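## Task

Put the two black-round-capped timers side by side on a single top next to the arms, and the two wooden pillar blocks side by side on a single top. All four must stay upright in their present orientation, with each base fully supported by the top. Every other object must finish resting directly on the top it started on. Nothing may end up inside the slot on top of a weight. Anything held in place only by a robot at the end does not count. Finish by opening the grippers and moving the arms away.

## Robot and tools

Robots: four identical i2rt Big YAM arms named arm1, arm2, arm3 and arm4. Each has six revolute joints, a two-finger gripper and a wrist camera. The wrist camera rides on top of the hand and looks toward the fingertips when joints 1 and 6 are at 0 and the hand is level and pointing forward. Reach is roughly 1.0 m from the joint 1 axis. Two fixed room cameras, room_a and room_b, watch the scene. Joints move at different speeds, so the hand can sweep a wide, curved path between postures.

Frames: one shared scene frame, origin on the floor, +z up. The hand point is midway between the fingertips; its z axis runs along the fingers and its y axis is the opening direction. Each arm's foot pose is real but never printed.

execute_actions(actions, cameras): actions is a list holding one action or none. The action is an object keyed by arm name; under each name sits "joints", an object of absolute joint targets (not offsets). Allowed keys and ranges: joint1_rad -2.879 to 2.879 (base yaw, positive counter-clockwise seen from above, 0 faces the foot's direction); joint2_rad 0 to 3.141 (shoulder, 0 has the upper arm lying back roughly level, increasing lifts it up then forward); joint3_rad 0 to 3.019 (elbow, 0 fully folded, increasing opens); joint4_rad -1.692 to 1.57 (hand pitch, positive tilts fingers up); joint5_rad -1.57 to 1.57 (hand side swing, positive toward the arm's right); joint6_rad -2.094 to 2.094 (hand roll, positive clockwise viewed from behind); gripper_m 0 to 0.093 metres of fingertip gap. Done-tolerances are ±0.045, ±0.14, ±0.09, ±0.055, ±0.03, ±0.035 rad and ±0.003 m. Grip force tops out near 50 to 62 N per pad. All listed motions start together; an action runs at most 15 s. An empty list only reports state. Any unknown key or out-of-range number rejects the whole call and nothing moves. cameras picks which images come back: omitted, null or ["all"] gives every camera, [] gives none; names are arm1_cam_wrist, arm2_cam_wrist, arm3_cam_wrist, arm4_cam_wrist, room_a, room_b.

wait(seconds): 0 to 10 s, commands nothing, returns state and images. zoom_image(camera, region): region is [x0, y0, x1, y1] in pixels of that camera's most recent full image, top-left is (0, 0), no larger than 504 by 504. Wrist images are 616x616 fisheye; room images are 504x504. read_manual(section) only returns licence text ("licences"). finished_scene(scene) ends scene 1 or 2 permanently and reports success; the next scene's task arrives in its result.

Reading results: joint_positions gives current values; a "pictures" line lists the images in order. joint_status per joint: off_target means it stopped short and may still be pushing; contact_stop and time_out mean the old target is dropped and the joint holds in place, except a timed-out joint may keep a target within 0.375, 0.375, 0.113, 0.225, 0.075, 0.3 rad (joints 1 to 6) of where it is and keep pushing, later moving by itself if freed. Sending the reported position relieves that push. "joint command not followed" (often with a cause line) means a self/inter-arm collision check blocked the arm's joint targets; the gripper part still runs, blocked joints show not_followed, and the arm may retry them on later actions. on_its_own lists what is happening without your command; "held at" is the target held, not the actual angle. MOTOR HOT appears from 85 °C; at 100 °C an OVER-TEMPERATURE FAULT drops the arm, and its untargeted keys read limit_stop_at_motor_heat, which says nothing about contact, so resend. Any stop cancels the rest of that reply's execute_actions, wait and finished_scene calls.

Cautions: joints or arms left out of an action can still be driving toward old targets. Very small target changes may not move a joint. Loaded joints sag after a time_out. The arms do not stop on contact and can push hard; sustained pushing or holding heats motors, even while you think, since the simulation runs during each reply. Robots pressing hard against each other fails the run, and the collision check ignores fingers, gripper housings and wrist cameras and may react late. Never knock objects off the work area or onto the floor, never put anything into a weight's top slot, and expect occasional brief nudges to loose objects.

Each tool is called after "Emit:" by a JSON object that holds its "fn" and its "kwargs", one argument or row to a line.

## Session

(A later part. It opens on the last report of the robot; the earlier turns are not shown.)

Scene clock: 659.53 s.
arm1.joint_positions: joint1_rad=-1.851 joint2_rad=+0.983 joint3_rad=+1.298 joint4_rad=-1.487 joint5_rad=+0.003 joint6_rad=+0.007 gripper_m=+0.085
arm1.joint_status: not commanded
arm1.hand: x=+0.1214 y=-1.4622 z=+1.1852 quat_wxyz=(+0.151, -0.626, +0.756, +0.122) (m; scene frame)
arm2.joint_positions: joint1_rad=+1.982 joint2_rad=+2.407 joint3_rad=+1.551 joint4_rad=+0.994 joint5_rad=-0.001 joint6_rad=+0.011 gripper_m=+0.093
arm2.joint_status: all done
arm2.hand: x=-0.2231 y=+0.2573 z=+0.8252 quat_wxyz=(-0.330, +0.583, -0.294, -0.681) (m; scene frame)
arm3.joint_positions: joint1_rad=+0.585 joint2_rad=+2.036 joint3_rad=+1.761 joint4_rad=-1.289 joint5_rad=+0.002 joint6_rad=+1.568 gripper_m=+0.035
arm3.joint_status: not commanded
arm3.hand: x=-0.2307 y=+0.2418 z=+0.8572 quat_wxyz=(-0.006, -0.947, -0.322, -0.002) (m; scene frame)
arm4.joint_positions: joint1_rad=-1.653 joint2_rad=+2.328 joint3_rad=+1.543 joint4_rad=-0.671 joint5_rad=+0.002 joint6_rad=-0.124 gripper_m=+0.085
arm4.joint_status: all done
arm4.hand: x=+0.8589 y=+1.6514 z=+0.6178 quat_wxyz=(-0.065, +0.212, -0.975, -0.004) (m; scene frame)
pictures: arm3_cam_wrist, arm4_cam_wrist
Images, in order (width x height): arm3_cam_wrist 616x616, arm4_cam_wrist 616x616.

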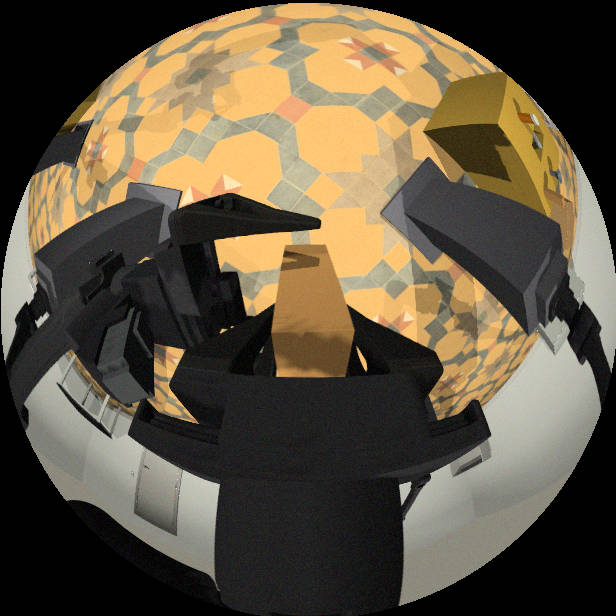

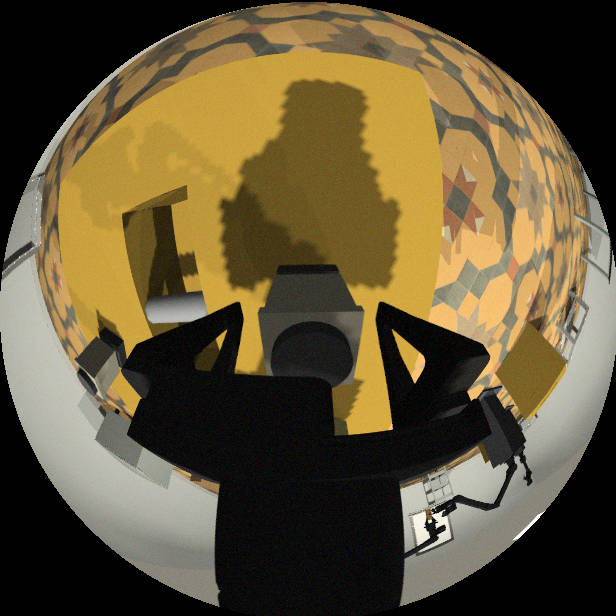

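Emit:
{"fn": "execute_actions", "kwargs": {
  "actions": [
    {"arm2":{"joints":{"joint2_rad":2.15,"joint3_rad":0.97,"joint4_rad":1.2}},"arm4":{"joints":{"joint2_rad":2.0,"joint4_rad":-1.0}}}
  ],
  "cameras": ["arm2_cam_wrist","arm4_cam_wrist"]
}}

Scene clock: 674.37 s.
arm1.joint_positions: joint1_rad=-1.851 joint2_rad=+0.983 joint3_rad=+1.298 joint4_rad=-1.487 joint5_rad=+0.003 joint6_rad=+0.007 gripper_m=+0.085
arm1.joint_status: not commanded
arm1.hand: x=+0.1214 y=-1.4622 z=+1.1852 quat_wxyz=(+0.151, -0.626, +0.756, +0.122) (m; scene frame)
arm2.joint_positions: joint1_rad=+1.982 joint2_rad=+2.154 joint3_rad=+0.957 joint4_rad=+1.197 joint5_rad=-0.001 joint6_rad=+0.011 gripper_m=+0.093
arm2.joint_status: all done
arm2.hand: x=-0.1204 y=+0.1226 z=+0.7983 quat_wxyz=(-0.310, +0.628, -0.317, -0.639) (m; scene frame)
arm3.joint_positions: joint1_rad=+0.585 joint2_rad=+2.036 joint3_rad=+1.761 joint4_rad=-1.289 joint5_rad=+0.002 joint6_rad=+1.568 gripper_m=+0.035
arm3.joint_status: not commanded
arm3.hand: x=-0.2307 y=+0.2418 z=+0.8572 quat_wxyz=(-0.006, -0.947, -0.322, -0.002) (m; scene frame)
arm4.joint_positions: joint1_rad=-1.653 joint2_rad=+1.995 joint3_rad=+1.544 joint4_rad=-0.991 joint5_rad=+0.002 joint6_rad=-0.124 gripper_m=+0.085
arm4.joint_status: all done
arm4.hand: x=+0.8423 y=+1.6466 z=+0.8103 quat_wxyz=(-0.072, +0.212, -0.975, -0.005) (m; scene frame)
pictures: arm2_cam_wrist, arm4_cam_wrist
Images, in order (width x height): arm2_cam_wrist 616x616, arm4_cam_wrist 616x616.

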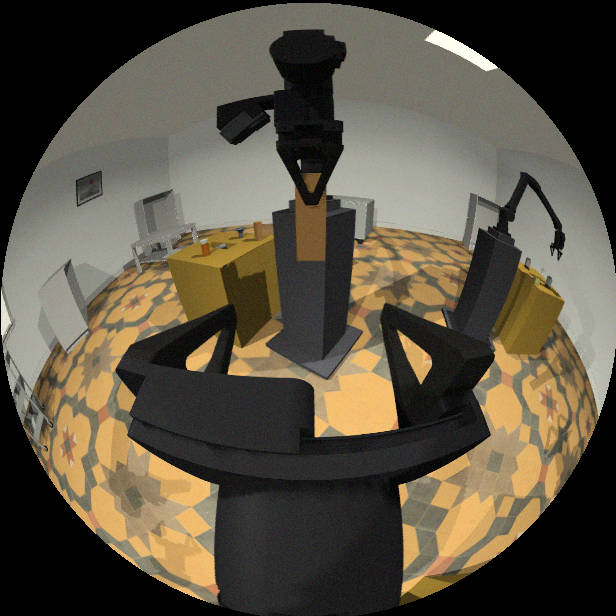

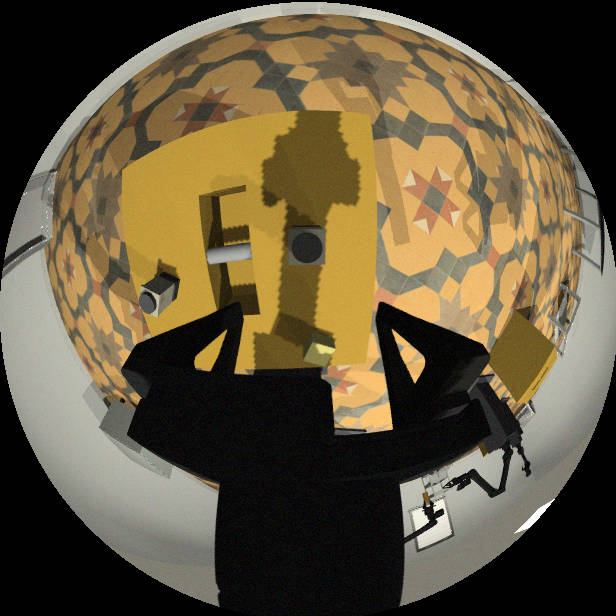

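Emit:
{"fn": "execute_actions", "kwargs": {
  "actions": [
    {"arm3":{"joints":{"joint1_rad":-1.29,"joint2_rad":1.785,"joint3_rad":1.1,"joint4_rad":-0.92}},"arm2":{"joints":{"joint2_rad":1.2,"joint4_rad":-0.5}},"arm4":{"joints":{"joint2_rad":1.2,"joint3_rad":1.3,"joint4_rad":-1.4}}}
  ],
  "cameras": ["arm3_cam_wrist","room_b"]
}}

Emit:
{"fn": "zoom_image", "kwargs": {
  "camera": "room_b",
  "region": [80, 200, 200, 320]
}}

Scene clock: 695.87 s.
arm1.joint_positions: joint1_rad=-1.851 joint2_rad=+0.983 joint3_rad=+1.298 joint4_rad=-1.487 joint5_rad=+0.003 joint6_rad=+0.007 gripper_m=+0.085
arm1.joint_status: not commanded
arm1.hand: x=+0.1214 y=-1.4622 z=+1.1852 quat_wxyz=(+0.151, -0.626, +0.756, +0.122) (m; scene frame)
arm2.joint_positions: joint1_rad=+1.982 joint2_rad=+1.195 joint3_rad=+0.957 joint4_rad=-0.491 joint5_rad=-0.001 joint6_rad=+0.011 gripper_m=+0.093
arm2.joint_status: all done
arm2.hand: x=-0.0142 y=-0.0150 z=+0.9973 quat_wxyz=(-0.179, +0.814, -0.409, -0.373) (m; scene frame)
arm3.joint_positions: joint1_rad=-1.293 joint2_rad=+1.804 joint3_rad=+1.097 joint4_rad=-0.926 joint5_rad=+0.001 joint6_rad=+1.568 gripper_m=+0.035
arm3.joint_status: all done
arm3.hand: x=-1.0310 y=+0.5840 z=+0.7528 quat_wxyz=(+0.026, -0.819, +0.573, -0.021) (m; scene frame)
arm4.joint_positions: joint1_rad=-1.653 joint2_rad=+1.193 joint3_rad=+1.282 joint4_rad=-1.392 joint5_rad=+0.002 joint6_rad=-0.124 gripper_m=+0.085
arm4.joint_status: all done
arm4.hand: x=+0.6245 y=+1.5786 z=+1.0740 quat_wxyz=(-0.141, +0.211, -0.967, -0.011) (m; scene frame)
pictures: arm3_cam_wrist, room_b
Images, in order (width x height): arm3_cam_wrist 616x616, room_b 504x504.

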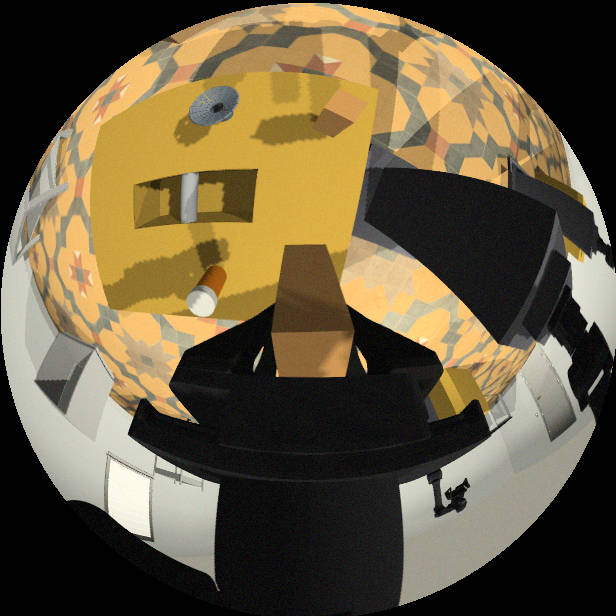

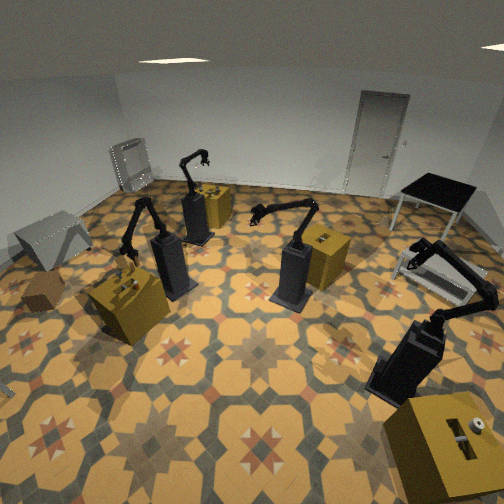

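Region (80, 200, 200, 320) of room_b's 504x504 image, scaled by 4.200, with more detail than that image has.

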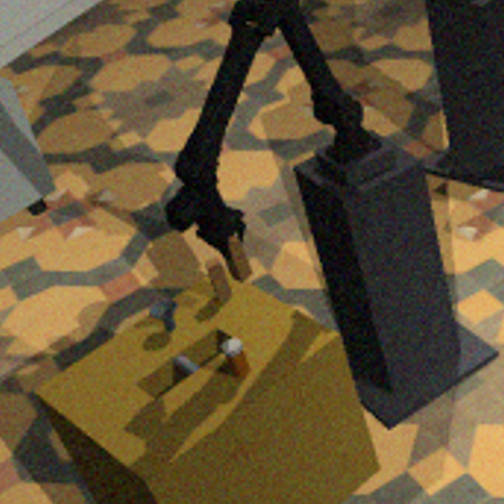

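Emit:
{"fn": "execute_actions", "kwargs": {
  "actions": [
    {"arm3":{"joints":{"joint2_rad":2.025,"joint3_rad":1.055,"joint4_rad":-0.63}}}
  ],
  "cameras": ["arm3_cam_wrist","room_b"]
}}

Emit:
{"fn": "zoom_image", "kwargs": {
  "camera": "room_b",
  "region": [90, 220, 190, 320]
}}

Scene clock: 707.03 s.
arm1.joint_positions: joint1_rad=-1.851 joint2_rad=+0.983 joint3_rad=+1.298 joint4_rad=-1.487 joint5_rad=+0.003 joint6_rad=+0.007 gripper_m=+0.085
arm1.joint_status: not commanded
arm1.hand: x=+0.1214 y=-1.4622 z=+1.1852 quat_wxyz=(+0.151, -0.626, +0.756, +0.122) (m; scene frame)
arm2.joint_positions: joint1_rad=+1.982 joint2_rad=+1.195 joint3_rad=+0.957 joint4_rad=-0.491 joint5_rad=-0.001 joint6_rad=+0.011 gripper_m=+0.093
arm2.joint_status: not commanded
arm2.hand: x=-0.0142 y=-0.0150 z=+0.9973 quat_wxyz=(-0.179, +0.814, -0.409, -0.373) (m; scene frame)
arm3.joint_positions: joint1_rad=-1.293 joint2_rad=+2.041 joint3_rad=+1.045 joint4_rad=-0.644 joint5_rad=+0.001 joint6_rad=+1.568 gripper_m=+0.035
arm3.joint_status: all done
arm3.hand: x=-1.0248 y=+0.5856 z=+0.6346 quat_wxyz=(+0.028, -0.819, +0.573, -0.023) (m; scene frame)
arm4.joint_positions: joint1_rad=-1.653 joint2_rad=+1.193 joint3_rad=+1.282 joint4_rad=-1.392 joint5_rad=+0.002 joint6_rad=-0.124 gripper_m=+0.085
arm4.joint_status: not commanded
arm4.hand: x=+0.6245 y=+1.5786 z=+1.0740 quat_wxyz=(-0.141, +0.211, -0.967, -0.011) (m; scene frame)
pictures: arm3_cam_wrist, room_b
Images, in order (width x height): arm3_cam_wrist 616x616, room_b 504x504.

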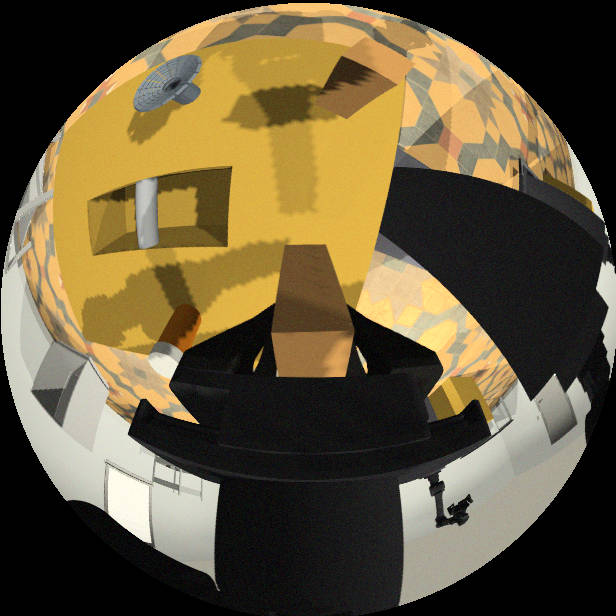

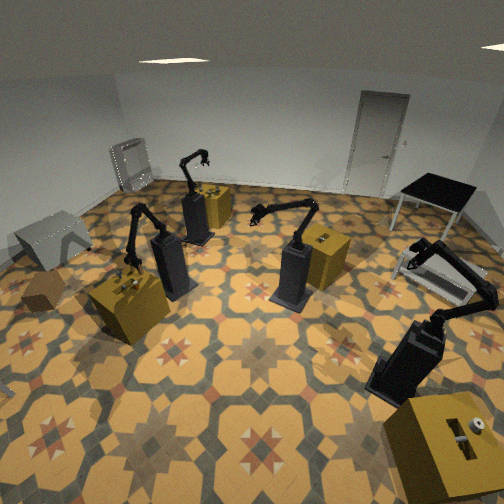

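Region (90, 220, 190, 320) of room_b's 504x504 image, scaled by 5.040, with more detail than that image has.

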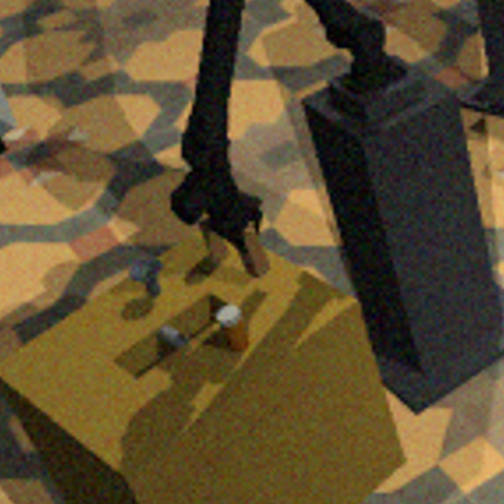

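Emit:
{"fn": "execute_actions", "kwargs": {
  "actions": [
    {"arm3":{"joints":{"joint2_rad":2.095,"joint4_rad":-0.555}}}
  ],
  "cameras": ["arm3_cam_wrist"]
}}

Scene clock: 718.17 s.
arm1.joint_positions: joint1_rad=-1.851 joint2_rad=+0.983 joint3_rad=+1.298 joint4_rad=-1.487 joint5_rad=+0.003 joint6_rad=+0.007 gripper_m=+0.085
arm1.joint_status: not commanded
arm1.hand: x=+0.1214 y=-1.4622 z=+1.1852 quat_wxyz=(+0.151, -0.626, +0.756, +0.122) (m; scene frame)
arm2.joint_positions: joint1_rad=+1.982 joint2_rad=+1.195 joint3_rad=+0.957 joint4_rad=-0.491 joint5_rad=-0.001 joint6_rad=+0.011 gripper_m=+0.093
arm2.joint_status: not commanded
arm2.hand: x=-0.0142 y=-0.0150 z=+0.9973 quat_wxyz=(-0.179, +0.814, -0.409, -0.373) (m; scene frame)
arm3.joint_positions: joint1_rad=-1.293 joint2_rad=+2.102 joint3_rad=+1.045 joint4_rad=-0.570 joint5_rad=+0.001 joint6_rad=+1.568 gripper_m=+0.035
arm3.joint_status: all done
arm3.hand: x=-1.0262 y=+0.5849 z=+0.6076 quat_wxyz=(+0.023, -0.819, +0.573, -0.019) (m; scene frame)
arm4.joint_positions: joint1_rad=-1.653 joint2_rad=+1.193 joint3_rad=+1.282 joint4_rad=-1.392 joint5_rad=+0.002 joint6_rad=-0.124 gripper_m=+0.085
arm4.joint_status: not commanded
arm4.hand: x=+0.6245 y=+1.5786 z=+1.0740 quat_wxyz=(-0.141, +0.211, -0.967, -0.011) (m; scene frame)
pictures: arm3_cam_wrist
Images, in order (width x height): arm3_cam_wrist 616x616.

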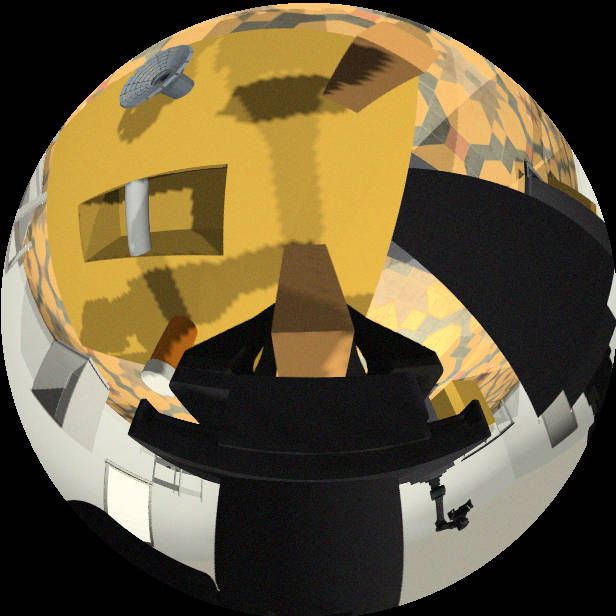

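Shadow nearly meets; a little lower.

Emit:
{"fn": "execute_actions", "kwargs": {
  "actions": [
    {"arm3":{"joints":{"joint2_rad":2.125,"joint4_rad":-0.535}}}
  ],
  "cameras": ["arm3_cam_wrist"]
}}

Scene clock: 723.77 s.
arm1.joint_positions: joint1_rad=-1.851 joint2_rad=+0.983 joint3_rad=+1.298 joint4_rad=-1.487 joint5_rad=+0.003 joint6_rad=+0.007 gripper_m=+0.085
arm1.joint_status: not commanded
arm1.hand: x=+0.1214 y=-1.4622 z=+1.1852 quat_wxyz=(+0.151, -0.626, +0.756, +0.122) (m; scene frame)
arm2.joint_positions: joint1_rad=+1.982 joint2_rad=+1.195 joint3_rad=+0.957 joint4_rad=-0.491 joint5_rad=-0.001 joint6_rad=+0.011 gripper_m=+0.093
arm2.joint_status: not commanded
arm2.hand: x=-0.0142 y=-0.0150 z=+0.9973 quat_wxyz=(-0.179, +0.814, -0.409, -0.373) (m; scene frame)
arm3.joint_positions: joint1_rad=-1.293 joint2_rad=+2.124 joint3_rad=+1.045 joint4_rad=-0.550 joint5_rad=+0.001 joint6_rad=+1.568 gripper_m=+0.035
arm3.joint_status: all done
arm3.hand: x=-1.0246 y=+0.5855 z=+0.5980 quat_wxyz=(+0.024, -0.819, +0.573, -0.020) (m; scene frame)
arm4.joint_positions: joint1_rad=-1.653 joint2_rad=+1.193 joint3_rad=+1.282 joint4_rad=-1.392 joint5_rad=+0.002 joint6_rad=-0.124 gripper_m=+0.085
arm4.joint_status: not commanded
arm4.hand: x=+0.6245 y=+1.5786 z=+1.0740 quat_wxyz=(-0.141, +0.211, -0.967, -0.011) (m; scene frame)
pictures: arm3_cam_wrist
Images, in order (width x height): arm3_cam_wrist 616x616.

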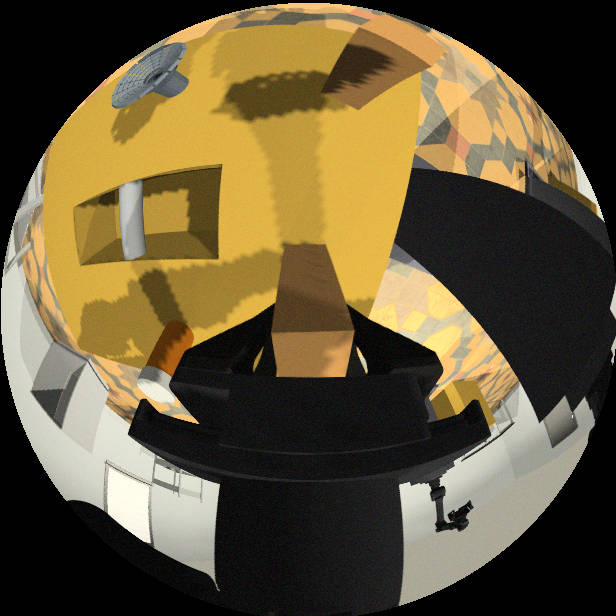

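Emit:
{"fn": "execute_actions", "kwargs": {
  "actions": [
    {"arm3":{"joints":{"joint2_rad":2.15,"joint4_rad":-0.51}}}
  ],
  "cameras": ["arm3_cam_wrist"]
}}

Scene clock: 738.67 s.
arm1.joint_positions: joint1_rad=-1.851 joint2_rad=+0.983 joint3_rad=+1.298 joint4_rad=-1.487 joint5_rad=+0.003 joint6_rad=+0.007 gripper_m=+0.085
arm1.joint_status: not commanded
arm1.hand: x=+0.1214 y=-1.4622 z=+1.1852 quat_wxyz=(+0.151, -0.626, +0.756, +0.122) (m; scene frame)
arm2.joint_positions: joint1_rad=+1.982 joint2_rad=+1.195 joint3_rad=+0.957 joint4_rad=-0.491 joint5_rad=-0.001 joint6_rad=+0.011 gripper_m=+0.093
arm2.joint_status: not commanded
arm2.hand: x=-0.0142 y=-0.0150 z=+0.9973 quat_wxyz=(-0.179, +0.814, -0.409, -0.373) (m; scene frame)
arm3.joint_positions: joint1_rad=-1.293 joint2_rad=+2.131 joint3_rad=+1.045 joint4_rad=-0.532 joint5_rad=+0.001 joint6_rad=+1.568 gripper_m=+0.035
arm3.joint_status: all done
arm3.hand: x=-1.0269 y=+0.5847 z=+0.5946 quat_wxyz=(+0.020, -0.819, +0.574, -0.016) (m; scene frame)
arm4.joint_positions: joint1_rad=-1.653 joint2_rad=+1.193 joint3_rad=+1.282 joint4_rad=-1.392 joint5_rad=+0.002 joint6_rad=-0.124 gripper_m=+0.085
arm4.joint_status: not commanded
arm4.hand: x=+0.6245 y=+1.5786 z=+1.0740 quat_wxyz=(-0.141, +0.211, -0.967, -0.011) (m; scene frame)
pictures: arm3_cam_wrist
Images, in order (width x height): arm3_cam_wrist 616x616.

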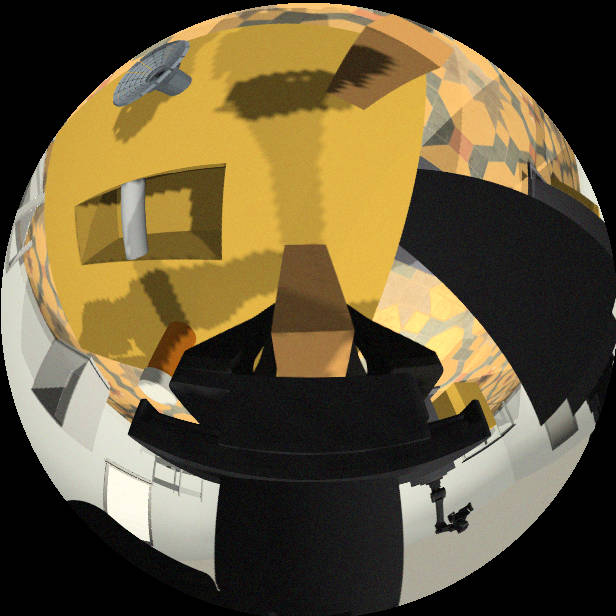

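Emit:
{"fn": "execute_actions", "kwargs": {
  "actions": [
    {"arm3":{"joints":{"joint2_rad":2.125,"gripper_m":0.085}}}
  ],
  "cameras": []
}}

Emit:
{"fn": "execute_actions", "kwargs": {
  "actions": [
    {"arm3":{"joints":{"joint2_rad":1.95,"joint4_rad":-0.72}}}
  ],
  "cameras": ["arm3_cam_wrist"]
}}

Emit:
{"fn": "execute_actions", "kwargs": {
  "actions": [
    {"arm3":{"joints":{"joint2_rad":1.4,"joint3_rad":1.2,"joint4_rad":-1.35}}}
  ]
}}

Scene clock: 746.53 s.
arm1.joint_positions: joint1_rad=-1.851 joint2_rad=+0.983 joint3_rad=+1.298 joint4_rad=-1.487 joint5_rad=+0.003 joint6_rad=+0.007 gripper_m=+0.085
arm1.joint_status: not commanded
arm1.hand: x=+0.1214 y=-1.4622 z=+1.1852 quat_wxyz=(+0.151, -0.626, +0.756, +0.122) (m; scene frame)
arm2.joint_positions: joint1_rad=+1.982 joint2_rad=+1.195 joint3_rad=+0.957 joint4_rad=-0.491 joint5_rad=-0.001 joint6_rad=+0.011 gripper_m=+0.093
arm2.joint_status: not commanded
arm2.hand: x=-0.0142 y=-0.0150 z=+0.9973 quat_wxyz=(-0.179, +0.814, -0.409, -0.373) (m; scene frame)
arm3.joint_positions: joint1_rad=-1.293 joint2_rad=+2.131 joint3_rad=+1.045 joint4_rad=-0.525 joint5_rad=+0.001 joint6_rad=+1.568 gripper_m=+0.085
arm3.joint_status: all done
arm3.hand: x=-1.0285 y=+0.5841 z=+0.5949 quat_wxyz=(+0.017, -0.819, +0.574, -0.014) (m; scene frame)
arm4.joint_positions: joint1_rad=-1.653 joint2_rad=+1.193 joint3_rad=+1.282 joint4_rad=-1.392 joint5_rad=+0.002 joint6_rad=-0.124 gripper_m=+0.085
arm4.joint_status: not commanded
arm4.hand: x=+0.6245 y=+1.5786 z=+1.0740 quat_wxyz=(-0.141, +0.211, -0.967, -0.011) (m; scene frame)
pictures: none
No camera images: the call's "cameras" was empty. Leave "cameras" out to get every camera's image.

Scene clock: 747.63 s.
arm1.joint_positions: joint1_rad=-1.851 joint2_rad=+0.983 joint3_rad=+1.298 joint4_rad=-1.487 joint5_rad=+0.003 joint6_rad=+0.007 gripper_m=+0.085
arm1.joint_status: not commanded
arm1.hand: x=+0.1214 y=-1.4622 z=+1.1852 quat_wxyz=(+0.151, -0.626, +0.756, +0.122) (m; scene frame)
arm2.joint_positions: joint1_rad=+1.982 joint2_rad=+1.195 joint3_rad=+0.957 joint4_rad=-0.491 joint5_rad=-0.001 joint6_rad=+0.011 gripper_m=+0.093
arm2.joint_status: not commanded
arm2.hand: x=-0.0142 y=-0.0150 z=+0.9973 quat_wxyz=(-0.179, +0.814, -0.409, -0.373) (m; scene frame)
arm3.joint_positions: joint1_rad=-1.293 joint2_rad=+1.943 joint3_rad=+1.045 joint4_rad=-0.706 joint5_rad=+0.001 joint6_rad=+1.568 gripper_m=+0.085
arm3.joint_status: all done
arm3.hand: x=-1.0327 y=+0.5830 z=+0.6771 quat_wxyz=(+0.014, -0.819, +0.574, -0.012) (m; scene frame)
arm4.joint_positions: joint1_rad=-1.653 joint2_rad=+1.193 joint3_rad=+1.282 joint4_rad=-1.392 joint5_rad=+0.002 joint6_rad=-0.124 gripper_m=+0.085
arm4.joint_status: not commanded
arm4.hand: x=+0.6245 y=+1.5786 z=+1.0740 quat_wxyz=(-0.141, +0.211, -0.967, -0.011) (m; scene frame)
pictures: arm3_cam_wrist
Images, in order (width x height): arm3_cam_wrist 616x616.

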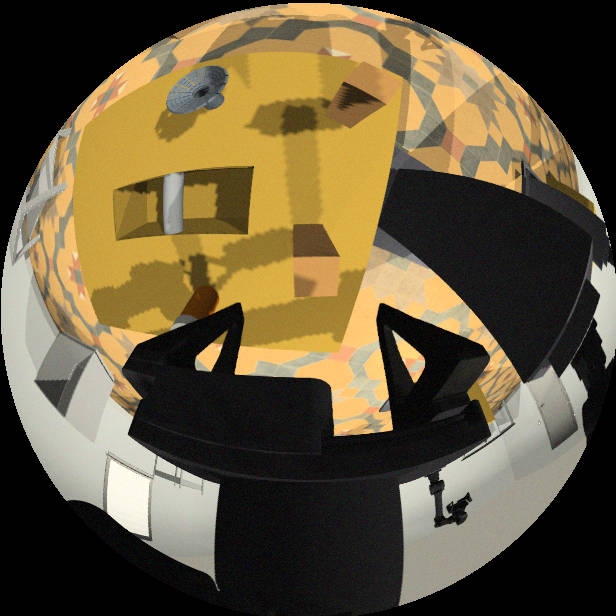

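Scene clock: 749.03 s.
arm1.joint_positions: joint1_rad=-1.851 joint2_rad=+0.983 joint3_rad=+1.298 joint4_rad=-1.487 joint5_rad=+0.003 joint6_rad=+0.007 gripper_m=+0.085
arm1.joint_status: not commanded
arm1.hand: x=+0.1214 y=-1.4622 z=+1.1852 quat_wxyz=(+0.151, -0.626, +0.756, +0.122) (m; scene frame)
arm2.joint_positions: joint1_rad=+1.982 joint2_rad=+1.195 joint3_rad=+0.957 joint4_rad=-0.491 joint5_rad=-0.001 joint6_rad=+0.011 gripper_m=+0.093
arm2.joint_status: not commanded
arm2.hand: x=-0.0142 y=-0.0150 z=+0.9973 quat_wxyz=(-0.179, +0.814, -0.409, -0.373) (m; scene frame)
arm3.joint_positions: joint1_rad=-1.293 joint2_rad=+1.396 joint3_rad=+1.177 joint4_rad=-1.335 joint5_rad=+0.001 joint6_rad=+1.568 gripper_m=+0.085
arm3.joint_status: all done
arm3.hand: x=-0.9843 y=+0.6020 z=+0.9496 quat_wxyz=(-0.006, -0.819, +0.574, +0.002) (m; scene frame)
arm4.joint_positions: joint1_rad=-1.653 joint2_rad=+1.193 joint3_rad=+1.282 joint4_rad=-1.392 joint5_rad=+0.002 joint6_rad=-0.124 gripper_m=+0.085
arm4.joint_status: not commanded
arm4.hand: x=+0.6245 y=+1.5786 z=+1.0740 quat_wxyz=(-0.141, +0.211, -0.967, -0.011) (m; scene frame)
pictures: arm1_cam_wrist, arm2_cam_wrist, arm3_cam_wrist, arm4_cam_wrist, room_a, room_b
Images, in order (width x height): arm1_cam_wrist 616x616, arm2_cam_wrist 616x616, arm3_cam_wrist 616x616, arm4_cam_wrist 616x616, room_a 504x504, room_b 504x504.

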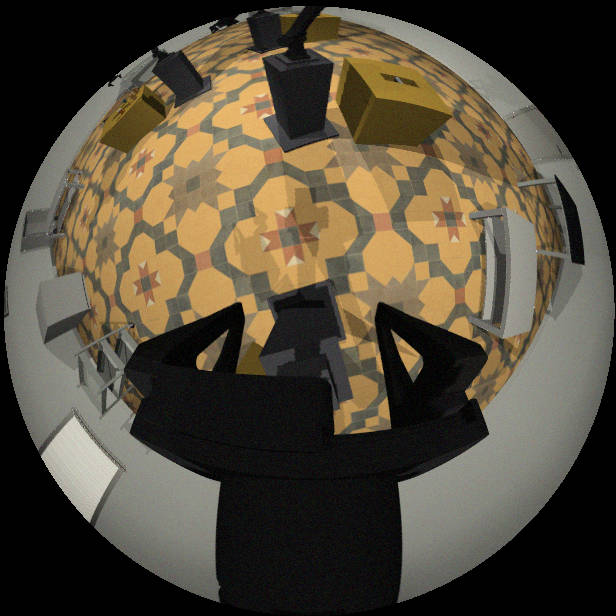

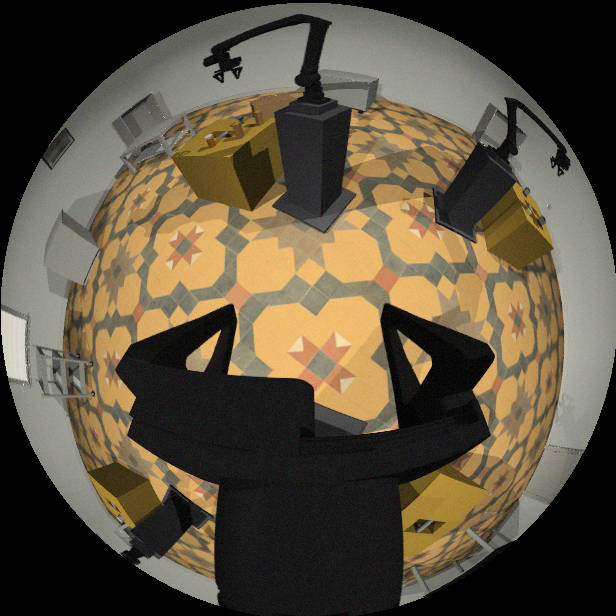

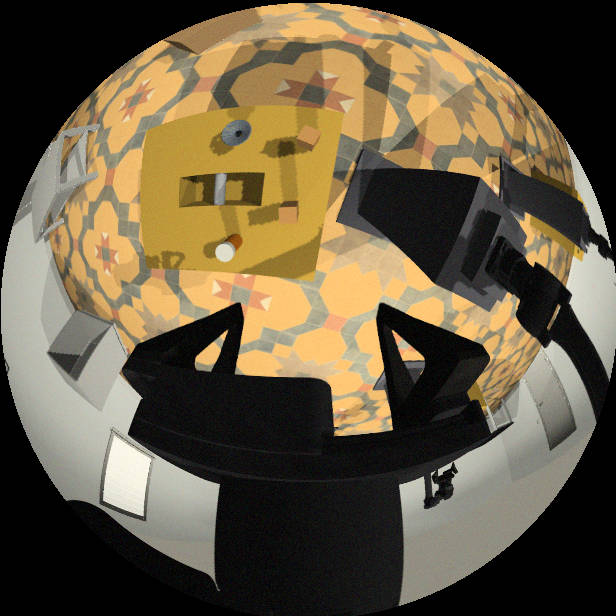

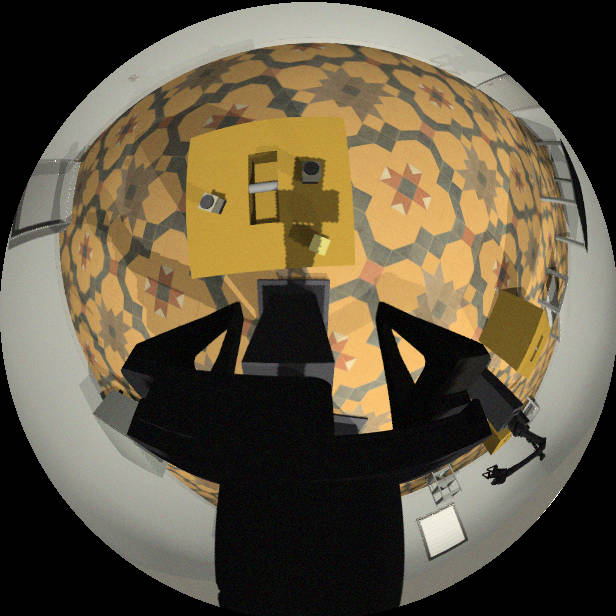

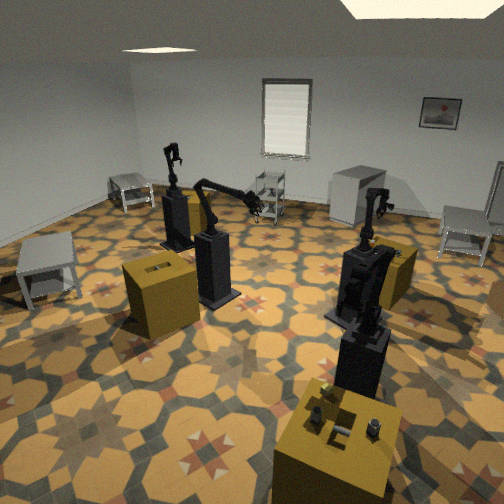

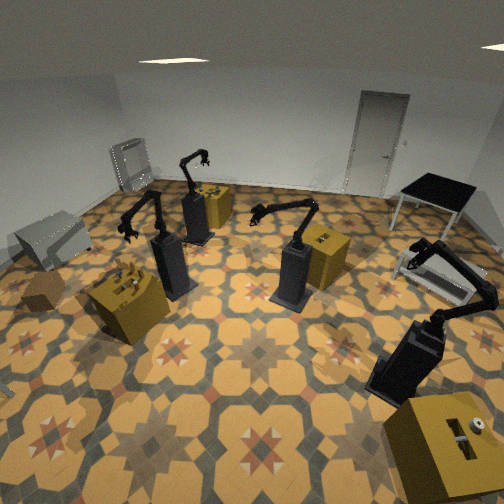

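Emit:
{"fn": "finished_scene", "kwargs": {
  "scene": 1
}}

The scene is finished: the task was done.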